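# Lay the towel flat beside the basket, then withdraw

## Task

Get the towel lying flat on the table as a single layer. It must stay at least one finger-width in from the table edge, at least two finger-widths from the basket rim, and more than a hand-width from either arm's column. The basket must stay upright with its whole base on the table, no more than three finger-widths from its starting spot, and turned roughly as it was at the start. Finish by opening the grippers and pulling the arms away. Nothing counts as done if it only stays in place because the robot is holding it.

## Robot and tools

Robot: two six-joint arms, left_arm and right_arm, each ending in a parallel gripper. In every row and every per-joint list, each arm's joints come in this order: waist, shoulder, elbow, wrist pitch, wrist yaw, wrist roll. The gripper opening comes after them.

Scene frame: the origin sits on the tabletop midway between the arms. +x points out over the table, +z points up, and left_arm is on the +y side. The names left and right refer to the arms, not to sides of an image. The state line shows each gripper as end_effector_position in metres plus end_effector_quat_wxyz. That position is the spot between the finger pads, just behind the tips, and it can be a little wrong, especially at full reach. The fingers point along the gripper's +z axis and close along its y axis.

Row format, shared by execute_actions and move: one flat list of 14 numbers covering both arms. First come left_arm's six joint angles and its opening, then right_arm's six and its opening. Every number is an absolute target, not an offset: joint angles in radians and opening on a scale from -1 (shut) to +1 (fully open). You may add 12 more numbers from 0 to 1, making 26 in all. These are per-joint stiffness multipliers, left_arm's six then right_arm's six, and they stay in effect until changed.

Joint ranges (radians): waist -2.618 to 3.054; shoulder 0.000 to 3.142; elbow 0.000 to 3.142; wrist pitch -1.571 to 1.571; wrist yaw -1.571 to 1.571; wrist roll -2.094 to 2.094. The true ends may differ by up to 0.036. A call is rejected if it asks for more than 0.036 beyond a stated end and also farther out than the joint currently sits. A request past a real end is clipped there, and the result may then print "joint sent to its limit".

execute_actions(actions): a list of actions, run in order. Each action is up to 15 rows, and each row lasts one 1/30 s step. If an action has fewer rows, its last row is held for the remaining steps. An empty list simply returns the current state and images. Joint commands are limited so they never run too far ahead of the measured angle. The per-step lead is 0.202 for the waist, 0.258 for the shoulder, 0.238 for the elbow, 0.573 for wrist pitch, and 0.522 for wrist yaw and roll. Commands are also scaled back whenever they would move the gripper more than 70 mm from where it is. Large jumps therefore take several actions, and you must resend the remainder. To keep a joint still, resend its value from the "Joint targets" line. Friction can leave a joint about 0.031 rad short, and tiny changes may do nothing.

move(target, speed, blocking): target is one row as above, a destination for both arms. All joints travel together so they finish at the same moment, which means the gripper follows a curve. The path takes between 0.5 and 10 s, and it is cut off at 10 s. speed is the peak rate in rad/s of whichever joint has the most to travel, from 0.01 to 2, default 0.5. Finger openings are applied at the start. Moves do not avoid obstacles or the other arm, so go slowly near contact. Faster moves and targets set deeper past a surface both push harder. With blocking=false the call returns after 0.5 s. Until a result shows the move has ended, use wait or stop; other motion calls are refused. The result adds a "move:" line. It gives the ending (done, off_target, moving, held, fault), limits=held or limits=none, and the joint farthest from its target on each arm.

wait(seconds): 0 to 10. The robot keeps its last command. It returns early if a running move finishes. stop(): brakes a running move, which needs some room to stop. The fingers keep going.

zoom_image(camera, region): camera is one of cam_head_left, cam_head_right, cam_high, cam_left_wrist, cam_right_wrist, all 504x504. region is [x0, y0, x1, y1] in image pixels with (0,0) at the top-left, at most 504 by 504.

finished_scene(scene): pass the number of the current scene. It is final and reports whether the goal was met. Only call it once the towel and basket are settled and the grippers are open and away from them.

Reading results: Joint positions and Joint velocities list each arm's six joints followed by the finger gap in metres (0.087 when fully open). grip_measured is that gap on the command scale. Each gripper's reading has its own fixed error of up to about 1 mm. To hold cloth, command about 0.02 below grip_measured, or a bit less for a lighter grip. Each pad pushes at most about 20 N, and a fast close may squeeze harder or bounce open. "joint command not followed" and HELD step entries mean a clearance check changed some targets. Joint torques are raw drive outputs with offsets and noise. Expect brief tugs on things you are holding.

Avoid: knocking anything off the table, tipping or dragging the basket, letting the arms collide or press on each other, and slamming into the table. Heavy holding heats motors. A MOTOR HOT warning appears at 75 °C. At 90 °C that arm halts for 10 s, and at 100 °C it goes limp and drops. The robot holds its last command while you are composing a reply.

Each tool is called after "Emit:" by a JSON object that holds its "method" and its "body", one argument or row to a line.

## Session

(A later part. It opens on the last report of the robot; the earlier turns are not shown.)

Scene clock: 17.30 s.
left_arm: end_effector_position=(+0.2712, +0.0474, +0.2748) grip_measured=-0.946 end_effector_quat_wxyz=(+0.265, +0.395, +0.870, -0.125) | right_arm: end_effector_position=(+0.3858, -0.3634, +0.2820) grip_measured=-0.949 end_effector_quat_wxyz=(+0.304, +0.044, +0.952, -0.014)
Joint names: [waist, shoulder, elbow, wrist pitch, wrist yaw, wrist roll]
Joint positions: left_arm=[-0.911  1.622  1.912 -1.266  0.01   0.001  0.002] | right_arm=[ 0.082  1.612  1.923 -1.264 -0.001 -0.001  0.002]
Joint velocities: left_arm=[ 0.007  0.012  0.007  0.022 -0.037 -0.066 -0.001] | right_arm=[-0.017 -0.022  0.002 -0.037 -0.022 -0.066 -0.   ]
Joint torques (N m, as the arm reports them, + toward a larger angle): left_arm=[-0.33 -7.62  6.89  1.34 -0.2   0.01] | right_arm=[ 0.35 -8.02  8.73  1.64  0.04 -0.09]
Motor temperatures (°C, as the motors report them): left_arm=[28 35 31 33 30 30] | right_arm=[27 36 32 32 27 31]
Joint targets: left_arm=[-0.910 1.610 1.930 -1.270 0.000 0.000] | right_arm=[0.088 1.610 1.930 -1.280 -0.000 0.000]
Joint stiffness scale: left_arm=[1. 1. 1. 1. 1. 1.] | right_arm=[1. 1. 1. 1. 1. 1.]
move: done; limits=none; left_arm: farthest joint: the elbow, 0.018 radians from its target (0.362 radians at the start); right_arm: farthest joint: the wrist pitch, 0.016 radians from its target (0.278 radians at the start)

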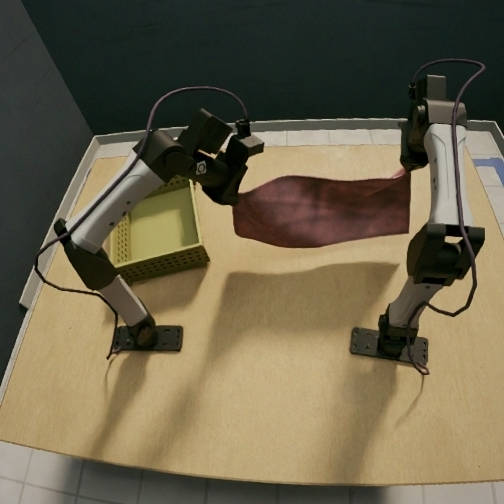

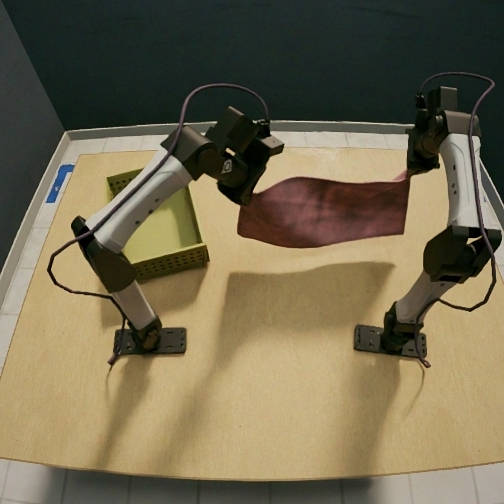

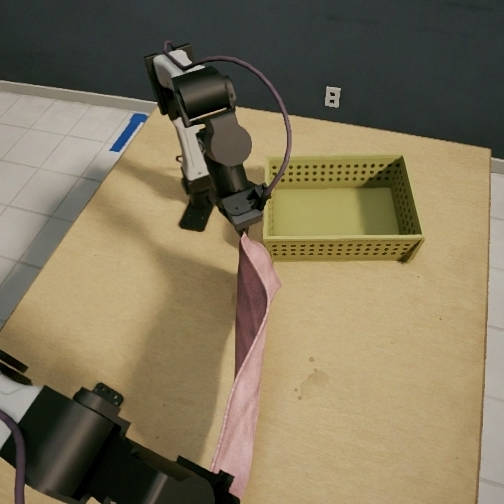

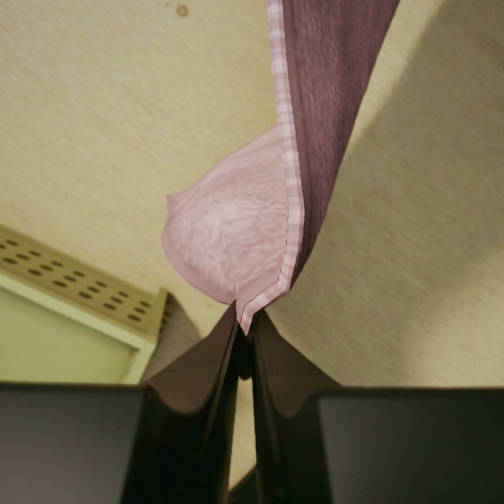

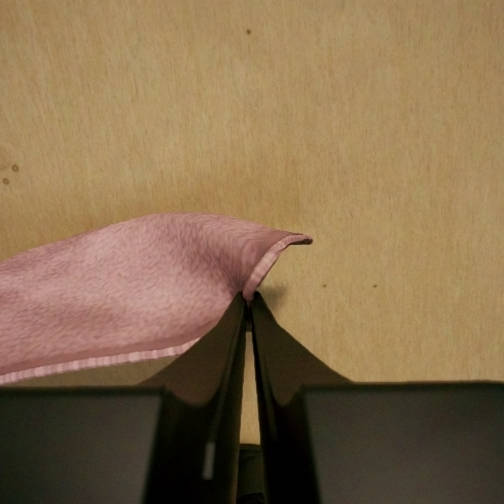

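Emit:
{"method": "move", "body": {
  "target": [-0.65,1.885,2.0,-0.76,0,0,-1,-0.08,1.79,1.71,-0.615,0,1.57,-1],
  "speed": 0.9
}}

Emit:
{"method": "move", "body": {
  "target": [-0.84,1.745,1.52,-0.855,0,0,-1,-0.165,1.555,1.23,-0.765,0,1.57,-1],
  "speed": 0.45
}}

Scene clock: 21.57 s.
left_arm: end_effector_position=(+0.4524, +0.0316, +0.2560) grip_measured=-0.946 end_effector_quat_wxyz=(+0.404, +0.269, +0.865, -0.129) | right_arm: end_effector_position=(+0.5418, -0.4134, +0.2697) grip_measured=-0.949 end_effector_quat_wxyz=(+0.348, +0.704, +0.558, +0.270)
Joint names: [waist, shoulder, elbow, wrist pitch, wrist yaw, wrist roll]
Joint positions: left_arm=[-0.659  1.879  1.973 -0.787  0.01   0.001  0.002] | right_arm=[-0.067  1.768  1.73  -0.622 -0.001  1.56   0.002]
Joint velocities: left_arm=[ 0.002 -0.012  0.012 -0.022 -0.066 -0.007  0.   ] | right_arm=[-0.002  0.002 -0.027 -0.007 -0.007 -0.037  0.   ]
Joint torques (N m, as the arm reports them, + toward a larger angle): left_arm=[ 0.5  -9.2   8.3   1.95 -0.21  0.03] | right_arm=[-1.21 -8.95  7.72  2.26  0.08 -0.04]
Motor temperatures (°C, as the motors report them): left_arm=[28 35 32 33 30 30] | right_arm=[28 36 33 33 27 31]
Joint targets: left_arm=[-0.650 1.885 2.000 -0.760 -0.000 0.000] | right_arm=[-0.080 1.790 1.710 -0.615 0.000 1.570]
Joint stiffness scale: left_arm=[1. 1. 1. 1. 1. 1.] | right_arm=[1. 1. 1. 1. 1. 1.]
move: off_target (left_arm, right_arm); limits=none; left_arm: farthest joint: the elbow, 0.027 radians from its target (0.088 radians at the start); right_arm: farthest joint: the shoulder, 0.022 radians from its target (0.178 radians at the start)

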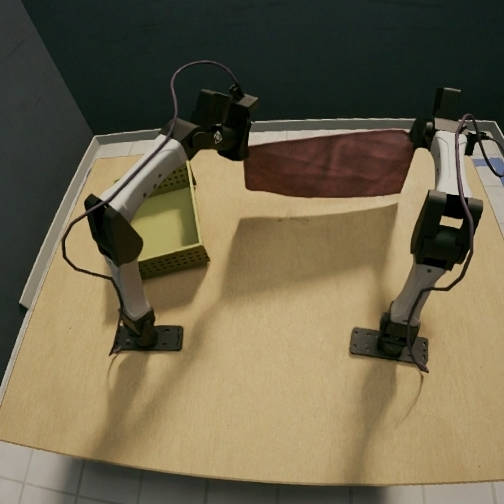

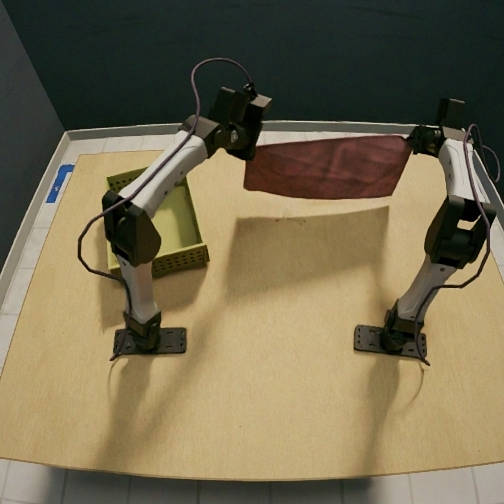

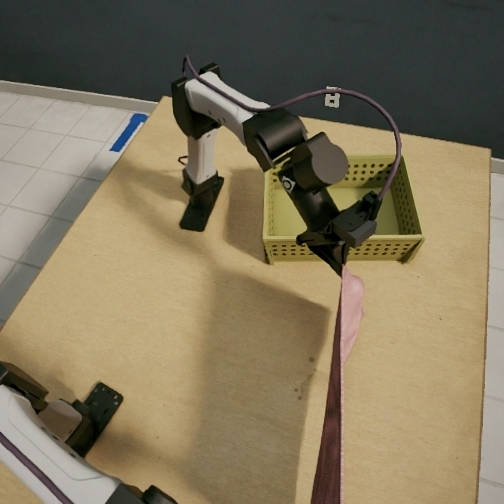

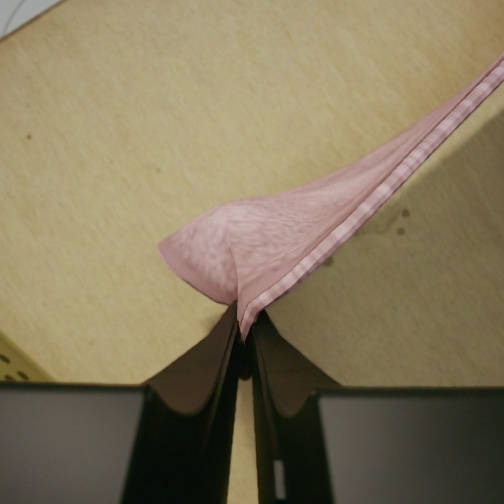

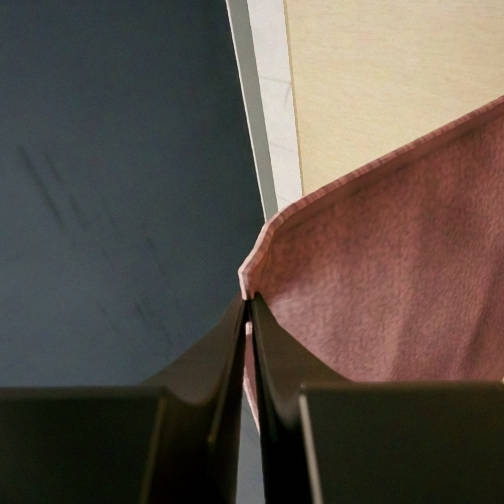

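Scene clock: 23.10 s.
left_arm: end_effector_position=(+0.3243, +0.0342, +0.1298) grip_measured=-0.946 end_effector_quat_wxyz=(+0.216, +0.367, +0.900, -0.093) | right_arm: end_effector_position=(+0.4136, -0.4168, +0.1371) grip_measured=-0.949 end_effector_quat_wxyz=(+0.200, +0.786, +0.567, +0.142)
Joint names: [waist, shoulder, elbow, wrist pitch, wrist yaw, wrist roll]
Joint positions: left_arm=[-0.834  1.775  1.531 -0.852  0.01   0.001  0.002] | right_arm=[-0.154  1.572  1.25  -0.753 -0.001  1.563  0.002]
Joint velocities: left_arm=[-0.002  0.007  0.002  0.051 -0.037  0.037  0.001] | right_arm=[-0.017  0.007 -0.022 -0.11   0.022 -0.022 -0.   ]
Joint torques (N m, as the arm reports them, + toward a larger angle): left_arm=[ -0.76 -10.94   5.55   1.21  -0.2    0.02] | right_arm=[-1.04 -9.56  7.3   1.38  0.09 -0.06]
Motor temperatures (°C, as the motors report them): left_arm=[28 35 32 33 30 30] | right_arm=[28 36 33 33 27 31]
Joint targets: left_arm=[-0.840 1.745 1.520 -0.855 0.000 -0.000] | right_arm=[-0.165 1.555 1.230 -0.765 -0.000 1.570]
Joint stiffness scale: left_arm=[1. 1. 1. 1. 1. 1.] | right_arm=[1. 1. 1. 1. 1. 1.]
move: off_target (left_arm); limits=none; left_arm: farthest joint: the shoulder, 0.030 radians from its target (0.134 radians at the start); right_arm: farthest joint: the elbow, 0.020 radians from its target (0.500 radians at the start)

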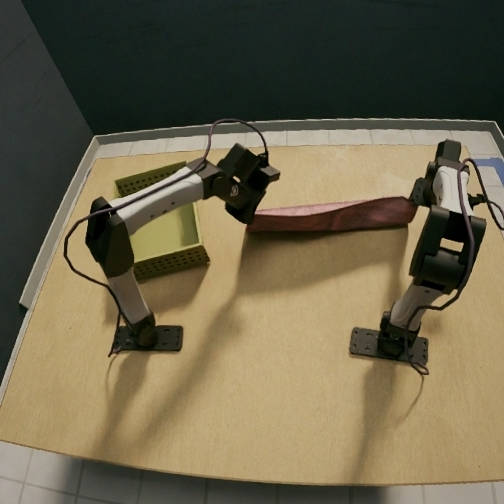

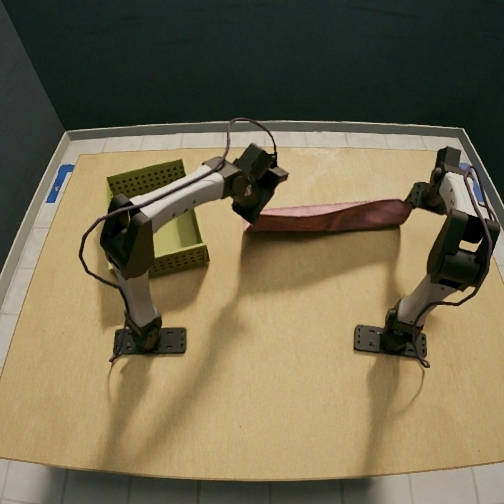

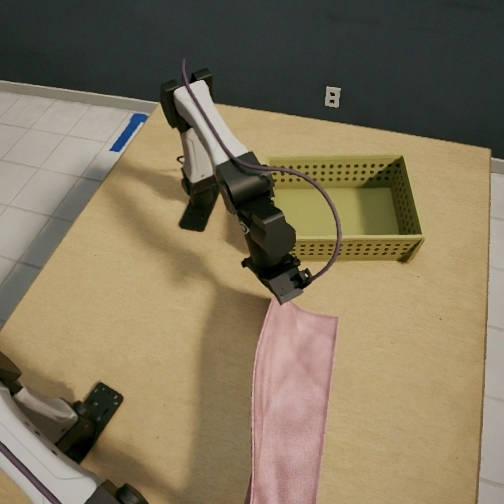

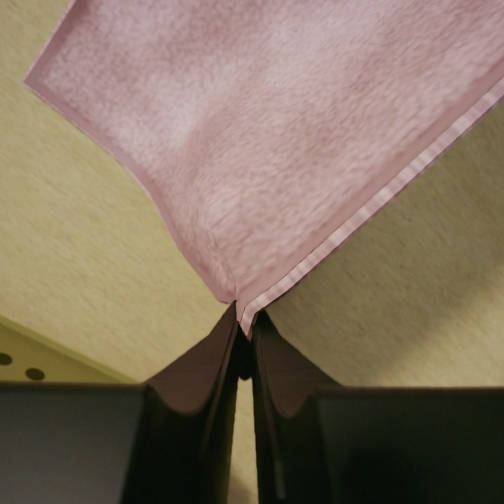

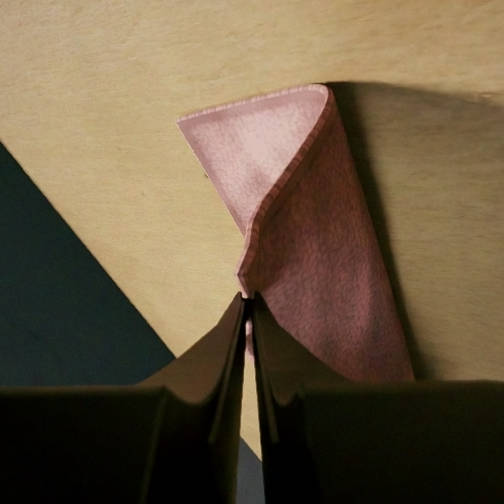

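Emit:
{"method": "move", "body": {
  "target": [-1.2,1.935,1.335,-0.985,0,0,-1,-0.385,1.495,0.835,-0.915,0,1.57,-1],
  "speed": 0.35
}}

Emit:
{"method": "execute_actions", "body": {
  "actions": [
    [[-1.2,1.935,1.335,-0.985,0,0,0.2,-0.385,1.495,0.835,-0.915,0,1.57,0.2]]
  ]
}}

Emit:
{"method": "move", "body": {
  "target": [-1.3,1.2,1.2,-1.2,0,0,0.6,-0.7,0.9,0.95,-1.2,0,1.0,0.6],
  "speed": 0.7
}}

Emit:
{"method": "zoom_image", "body": {
  "camera": "cam_head_right",
  "region": [200,180,460,340]
}}

Scene clock: 25.27 s.
left_arm: end_effector_position=(+0.1681, +0.0316, +0.0263) grip_measured=-0.946 end_effector_quat_wxyz=(+0.006, +0.538, +0.843, -0.009) | right_arm: end_effector_position=(+0.2550, -0.4184, +0.0253) grip_measured=-0.949 end_effector_quat_wxyz=(+0.004, +0.871, +0.492, +0.002)
Joint names: [waist, shoulder, elbow, wrist pitch, wrist yaw, wrist roll]
Joint positions: left_arm=[-1.197  1.927  1.346 -0.969  0.008  0.001  0.002] | right_arm=[-0.374  1.512  0.854 -0.904 -0.001  1.565  0.002]
Joint velocities: left_arm=[-0.007 -0.007 -0.002  0.037 -0.051 -0.051 -0.   ] | right_arm=[-0.017 -0.017 -0.002 -0.081  0.022  0.037 -0.   ]
Joint torques (N m, as the arm reports them, + toward a larger angle): left_arm=[-0.59 -8.42  4.71  0.4  -0.21  0.04] | right_arm=[-1.03 -7.52  5.76  0.3   0.1  -0.04]
Motor temperatures (°C, as the motors report them): left_arm=[28 36 32 33 30 30] | right_arm=[28 36 33 33 27 31]
Joint targets: left_arm=[-1.200 1.935 1.335 -0.985 -0.000 -0.000] | right_arm=[-0.385 1.495 0.835 -0.915 0.000 1.570]
Joint stiffness scale: left_arm=[1. 1. 1. 1. 1. 1.] | right_arm=[1. 1. 1. 1. 1. 1.]
move: done; limits=none; left_arm: farthest joint: the wrist pitch, 0.016 radians from its target (0.133 radians at the start); right_arm: farthest joint: the elbow, 0.019 radians from its target (0.415 radians at the start)

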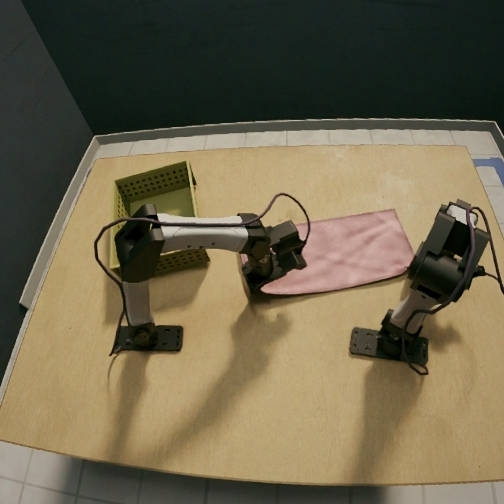

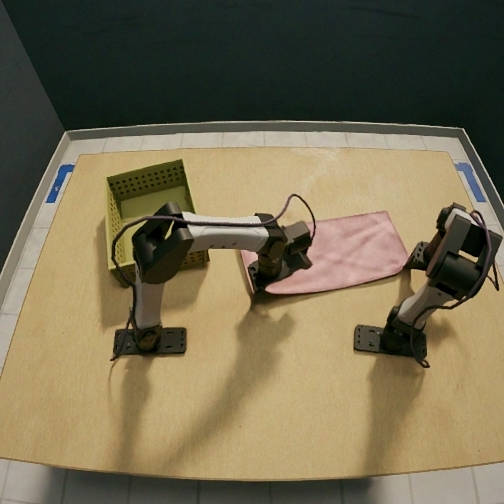

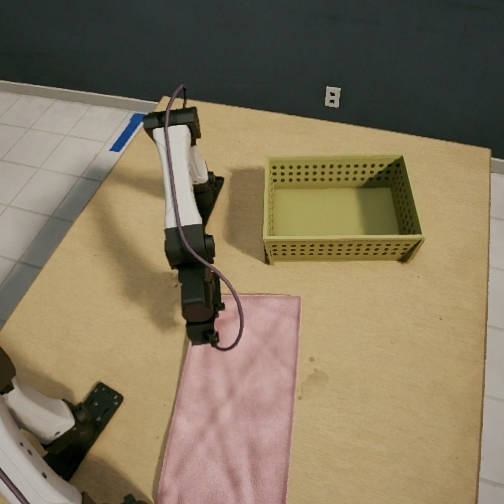

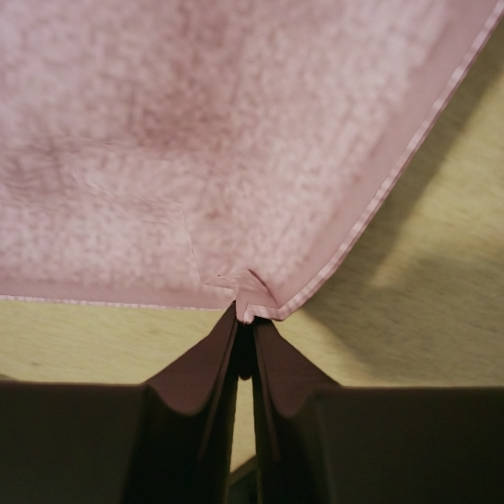

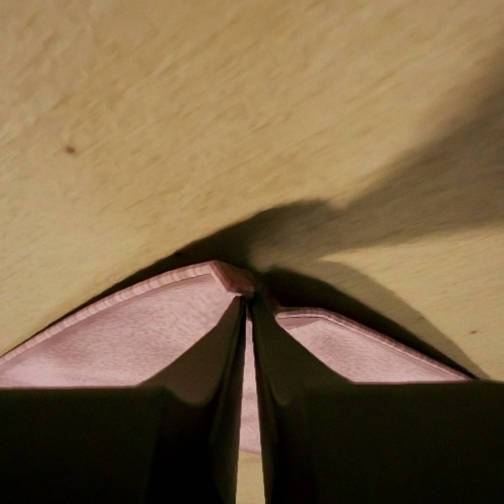

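Scene clock: 25.77 s.
left_arm: end_effector_position=(+0.1676, +0.0325, +0.0264) grip_measured=+0.200 end_effector_quat_wxyz=(+0.005, +0.538, +0.843, -0.008) | right_arm: end_effector_position=(+0.2549, -0.4183, +0.0253) grip_measured=+0.200 end_effector_quat_wxyz=(+0.004, +0.871, +0.492, +0.002)
Joint names: [waist, shoulder, elbow, wrist pitch, wrist yaw, wrist roll]
Joint positions: left_arm=[-1.197  1.927  1.346 -0.973  0.008  0.001  0.052] | right_arm=[-0.374  1.512  0.854 -0.905 -0.001  1.565  0.052]
Joint velocities: left_arm=[-0.012  0.002 -0.002 -0.007  0.022 -0.037 -0.   ] | right_arm=[-0.002 -0.002  0.007  0.037 -0.022  0.007 -0.001]
Joint torques (N m, as the arm reports them, + toward a larger angle): left_arm=[-0.53 -8.44  4.56  0.42 -0.18  0.02] | right_arm=[-1.05 -7.53  5.77  0.3   0.1  -0.05]
Motor temperatures (°C, as the motors report them): left_arm=[28 36 32 33 30 30] | right_arm=[28 36 33 33 27 31]
Joint targets: left_arm=[-1.200 1.935 1.335 -0.985 -0.000 0.000] | right_arm=[-0.385 1.495 0.835 -0.915 -0.000 1.570]
Joint stiffness scale: left_arm=[1. 1. 1. 1. 1. 1.] | right_arm=[1. 1. 1. 1. 1. 1.]
Step readings (joint positions):
0: left_arm=[-1.197 1.927 1.346 -0.969 0.008 0.001] | right_arm=[-0.374 1.512 0.854 -0.904 -0.001 1.565]
1: left_arm=[-1.197 1.927 1.346 -0.969 0.008 0.001] | right_arm=[-0.374 1.512 0.854 -0.904 -0.001 1.565]
2: left_arm=[-1.197 1.927 1.346 -0.971 0.008 0.001] | right_arm=[-0.374 1.512 0.854 -0.904 -0.001 1.565]
4: left_arm=[-1.197 1.927 1.346 -0.972 0.008 0.001] | right_arm=[-0.374 1.512 0.854 -0.904 -0.001 1.565]
8: left_arm=[-1.197 1.927 1.346 -0.972 0.008 0.001] | right_arm=[-0.374 1.512 0.854 -0.905 -0.001 1.565]
15: Joint positions above

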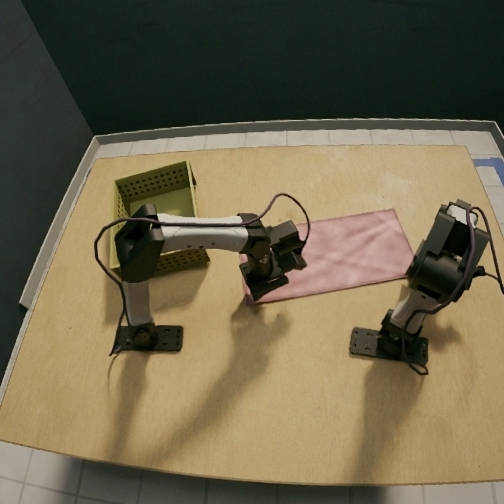

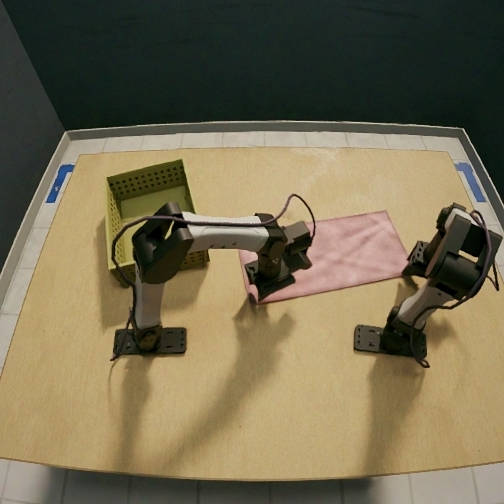

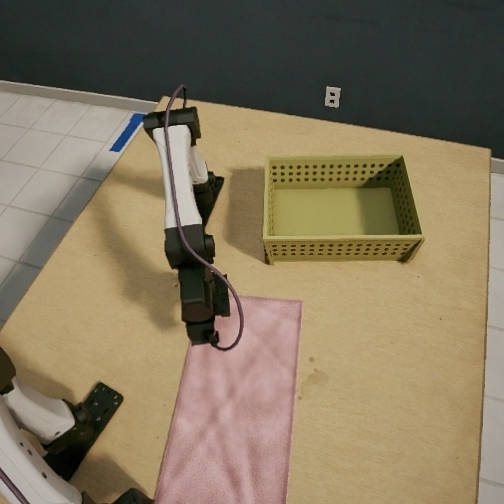

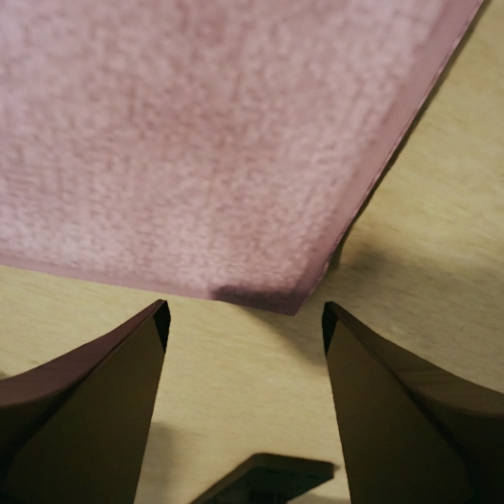

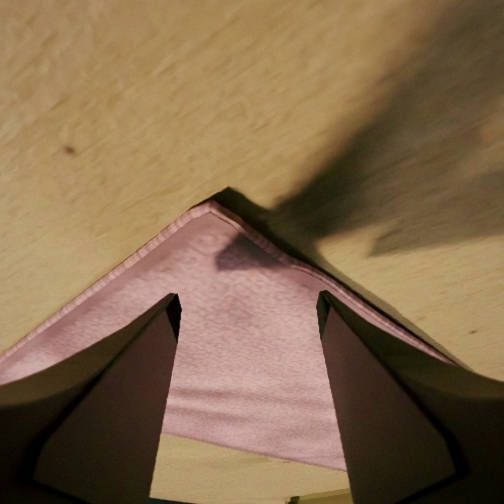

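Scene clock: 27.63 s.
left_arm: end_effector_position=(+0.1115, +0.1027, +0.1740) grip_measured=+0.600 end_effector_quat_wxyz=(+0.152, +0.567, +0.802, -0.112) | right_arm: end_effector_position=(+0.1761, -0.4457, +0.1523) grip_measured=+0.600 end_effector_quat_wxyz=(+0.206, +0.787, +0.582, +0.015)
Joint names: [waist, shoulder, elbow, wrist pitch, wrist yaw, wrist roll]
Joint positions: left_arm=[-1.29   1.212  1.214 -1.192  0.008  0.001  0.07 ] | right_arm=[-0.688  0.912  0.941 -1.184 -0.001  1.005  0.07 ]
Joint velocities: left_arm=[-0.012  0.012  0.007 -0.066 -0.037  0.022  0.002] | right_arm=[-0.007 -0.002  0.007  0.037 -0.022 -0.007 -0.001]
Joint torques (N m, as the arm reports them, + toward a larger angle): left_arm=[-1.16 -4.37  5.07  1.03 -0.18  0.02] | right_arm=[-1.1  -2.06  9.44  1.2   0.09 -0.15]
Motor temperatures (°C, as the motors report them): left_arm=[28 36 32 33 30 30] | right_arm=[28 36 33 33 27 31]
Joint targets: left_arm=[-1.300 1.200 1.200 -1.200 -0.000 -0.000] | right_arm=[-0.700 0.900 0.950 -1.200 0.000 1.000]
Joint stiffness scale: left_arm=[1. 1. 1. 1. 1. 1.] | right_arm=[1. 1. 1. 1. 1. 1.]
move: done; limits=none; left_arm: farthest joint: the elbow, 0.014 radians from its target (0.146 radians at the start); right_arm: farthest joint: the wrist pitch, 0.016 radians from its target (0.295 radians at the start)

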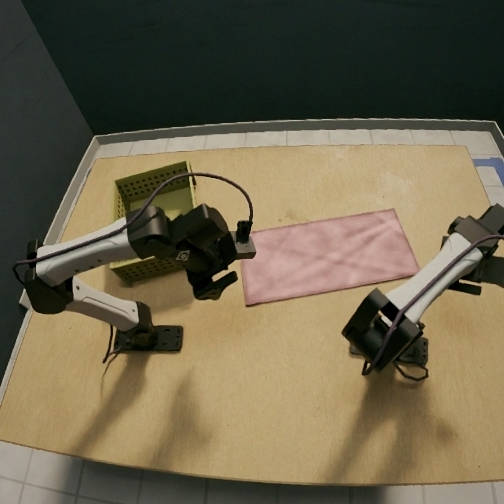

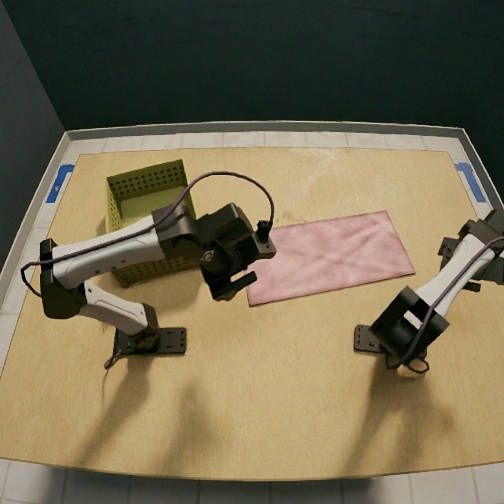

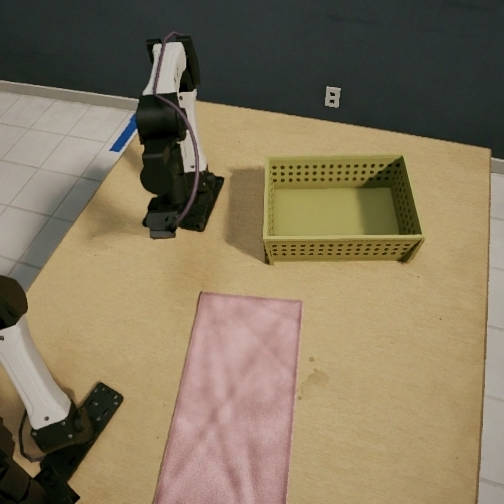

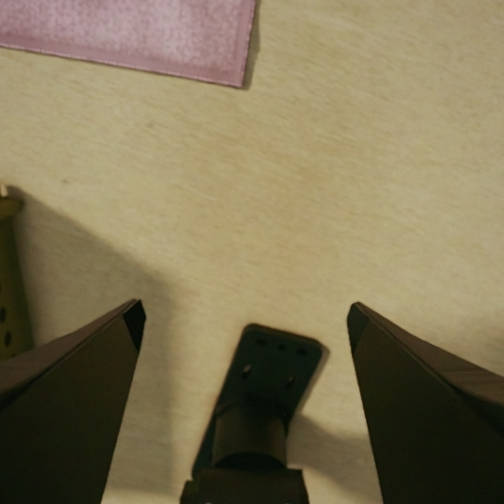

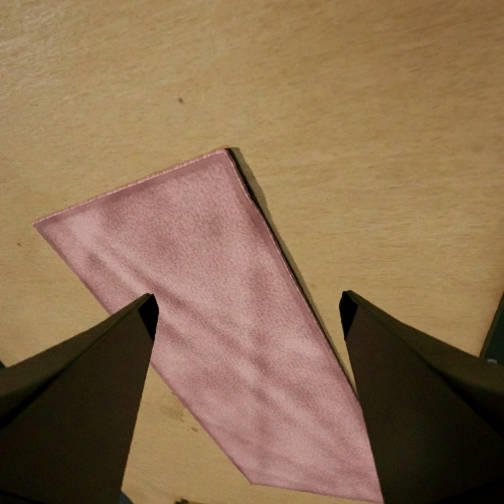

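Region (200, 180, 460, 340) of cam_head_right's 504x504 image, scaled by 1.938, with more detail than that image has; it fills the top 310 rows of this view, and the rest is white.

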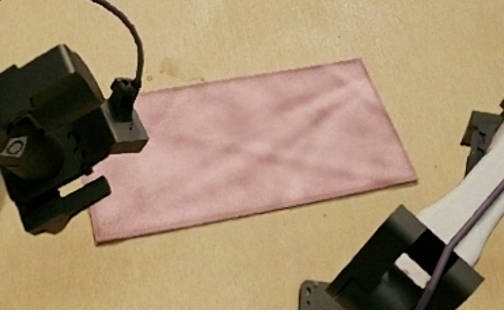

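Emit:
{"method": "finished_scene", "body": {
  "scene": 2
}}

The scene is finished: the task was done.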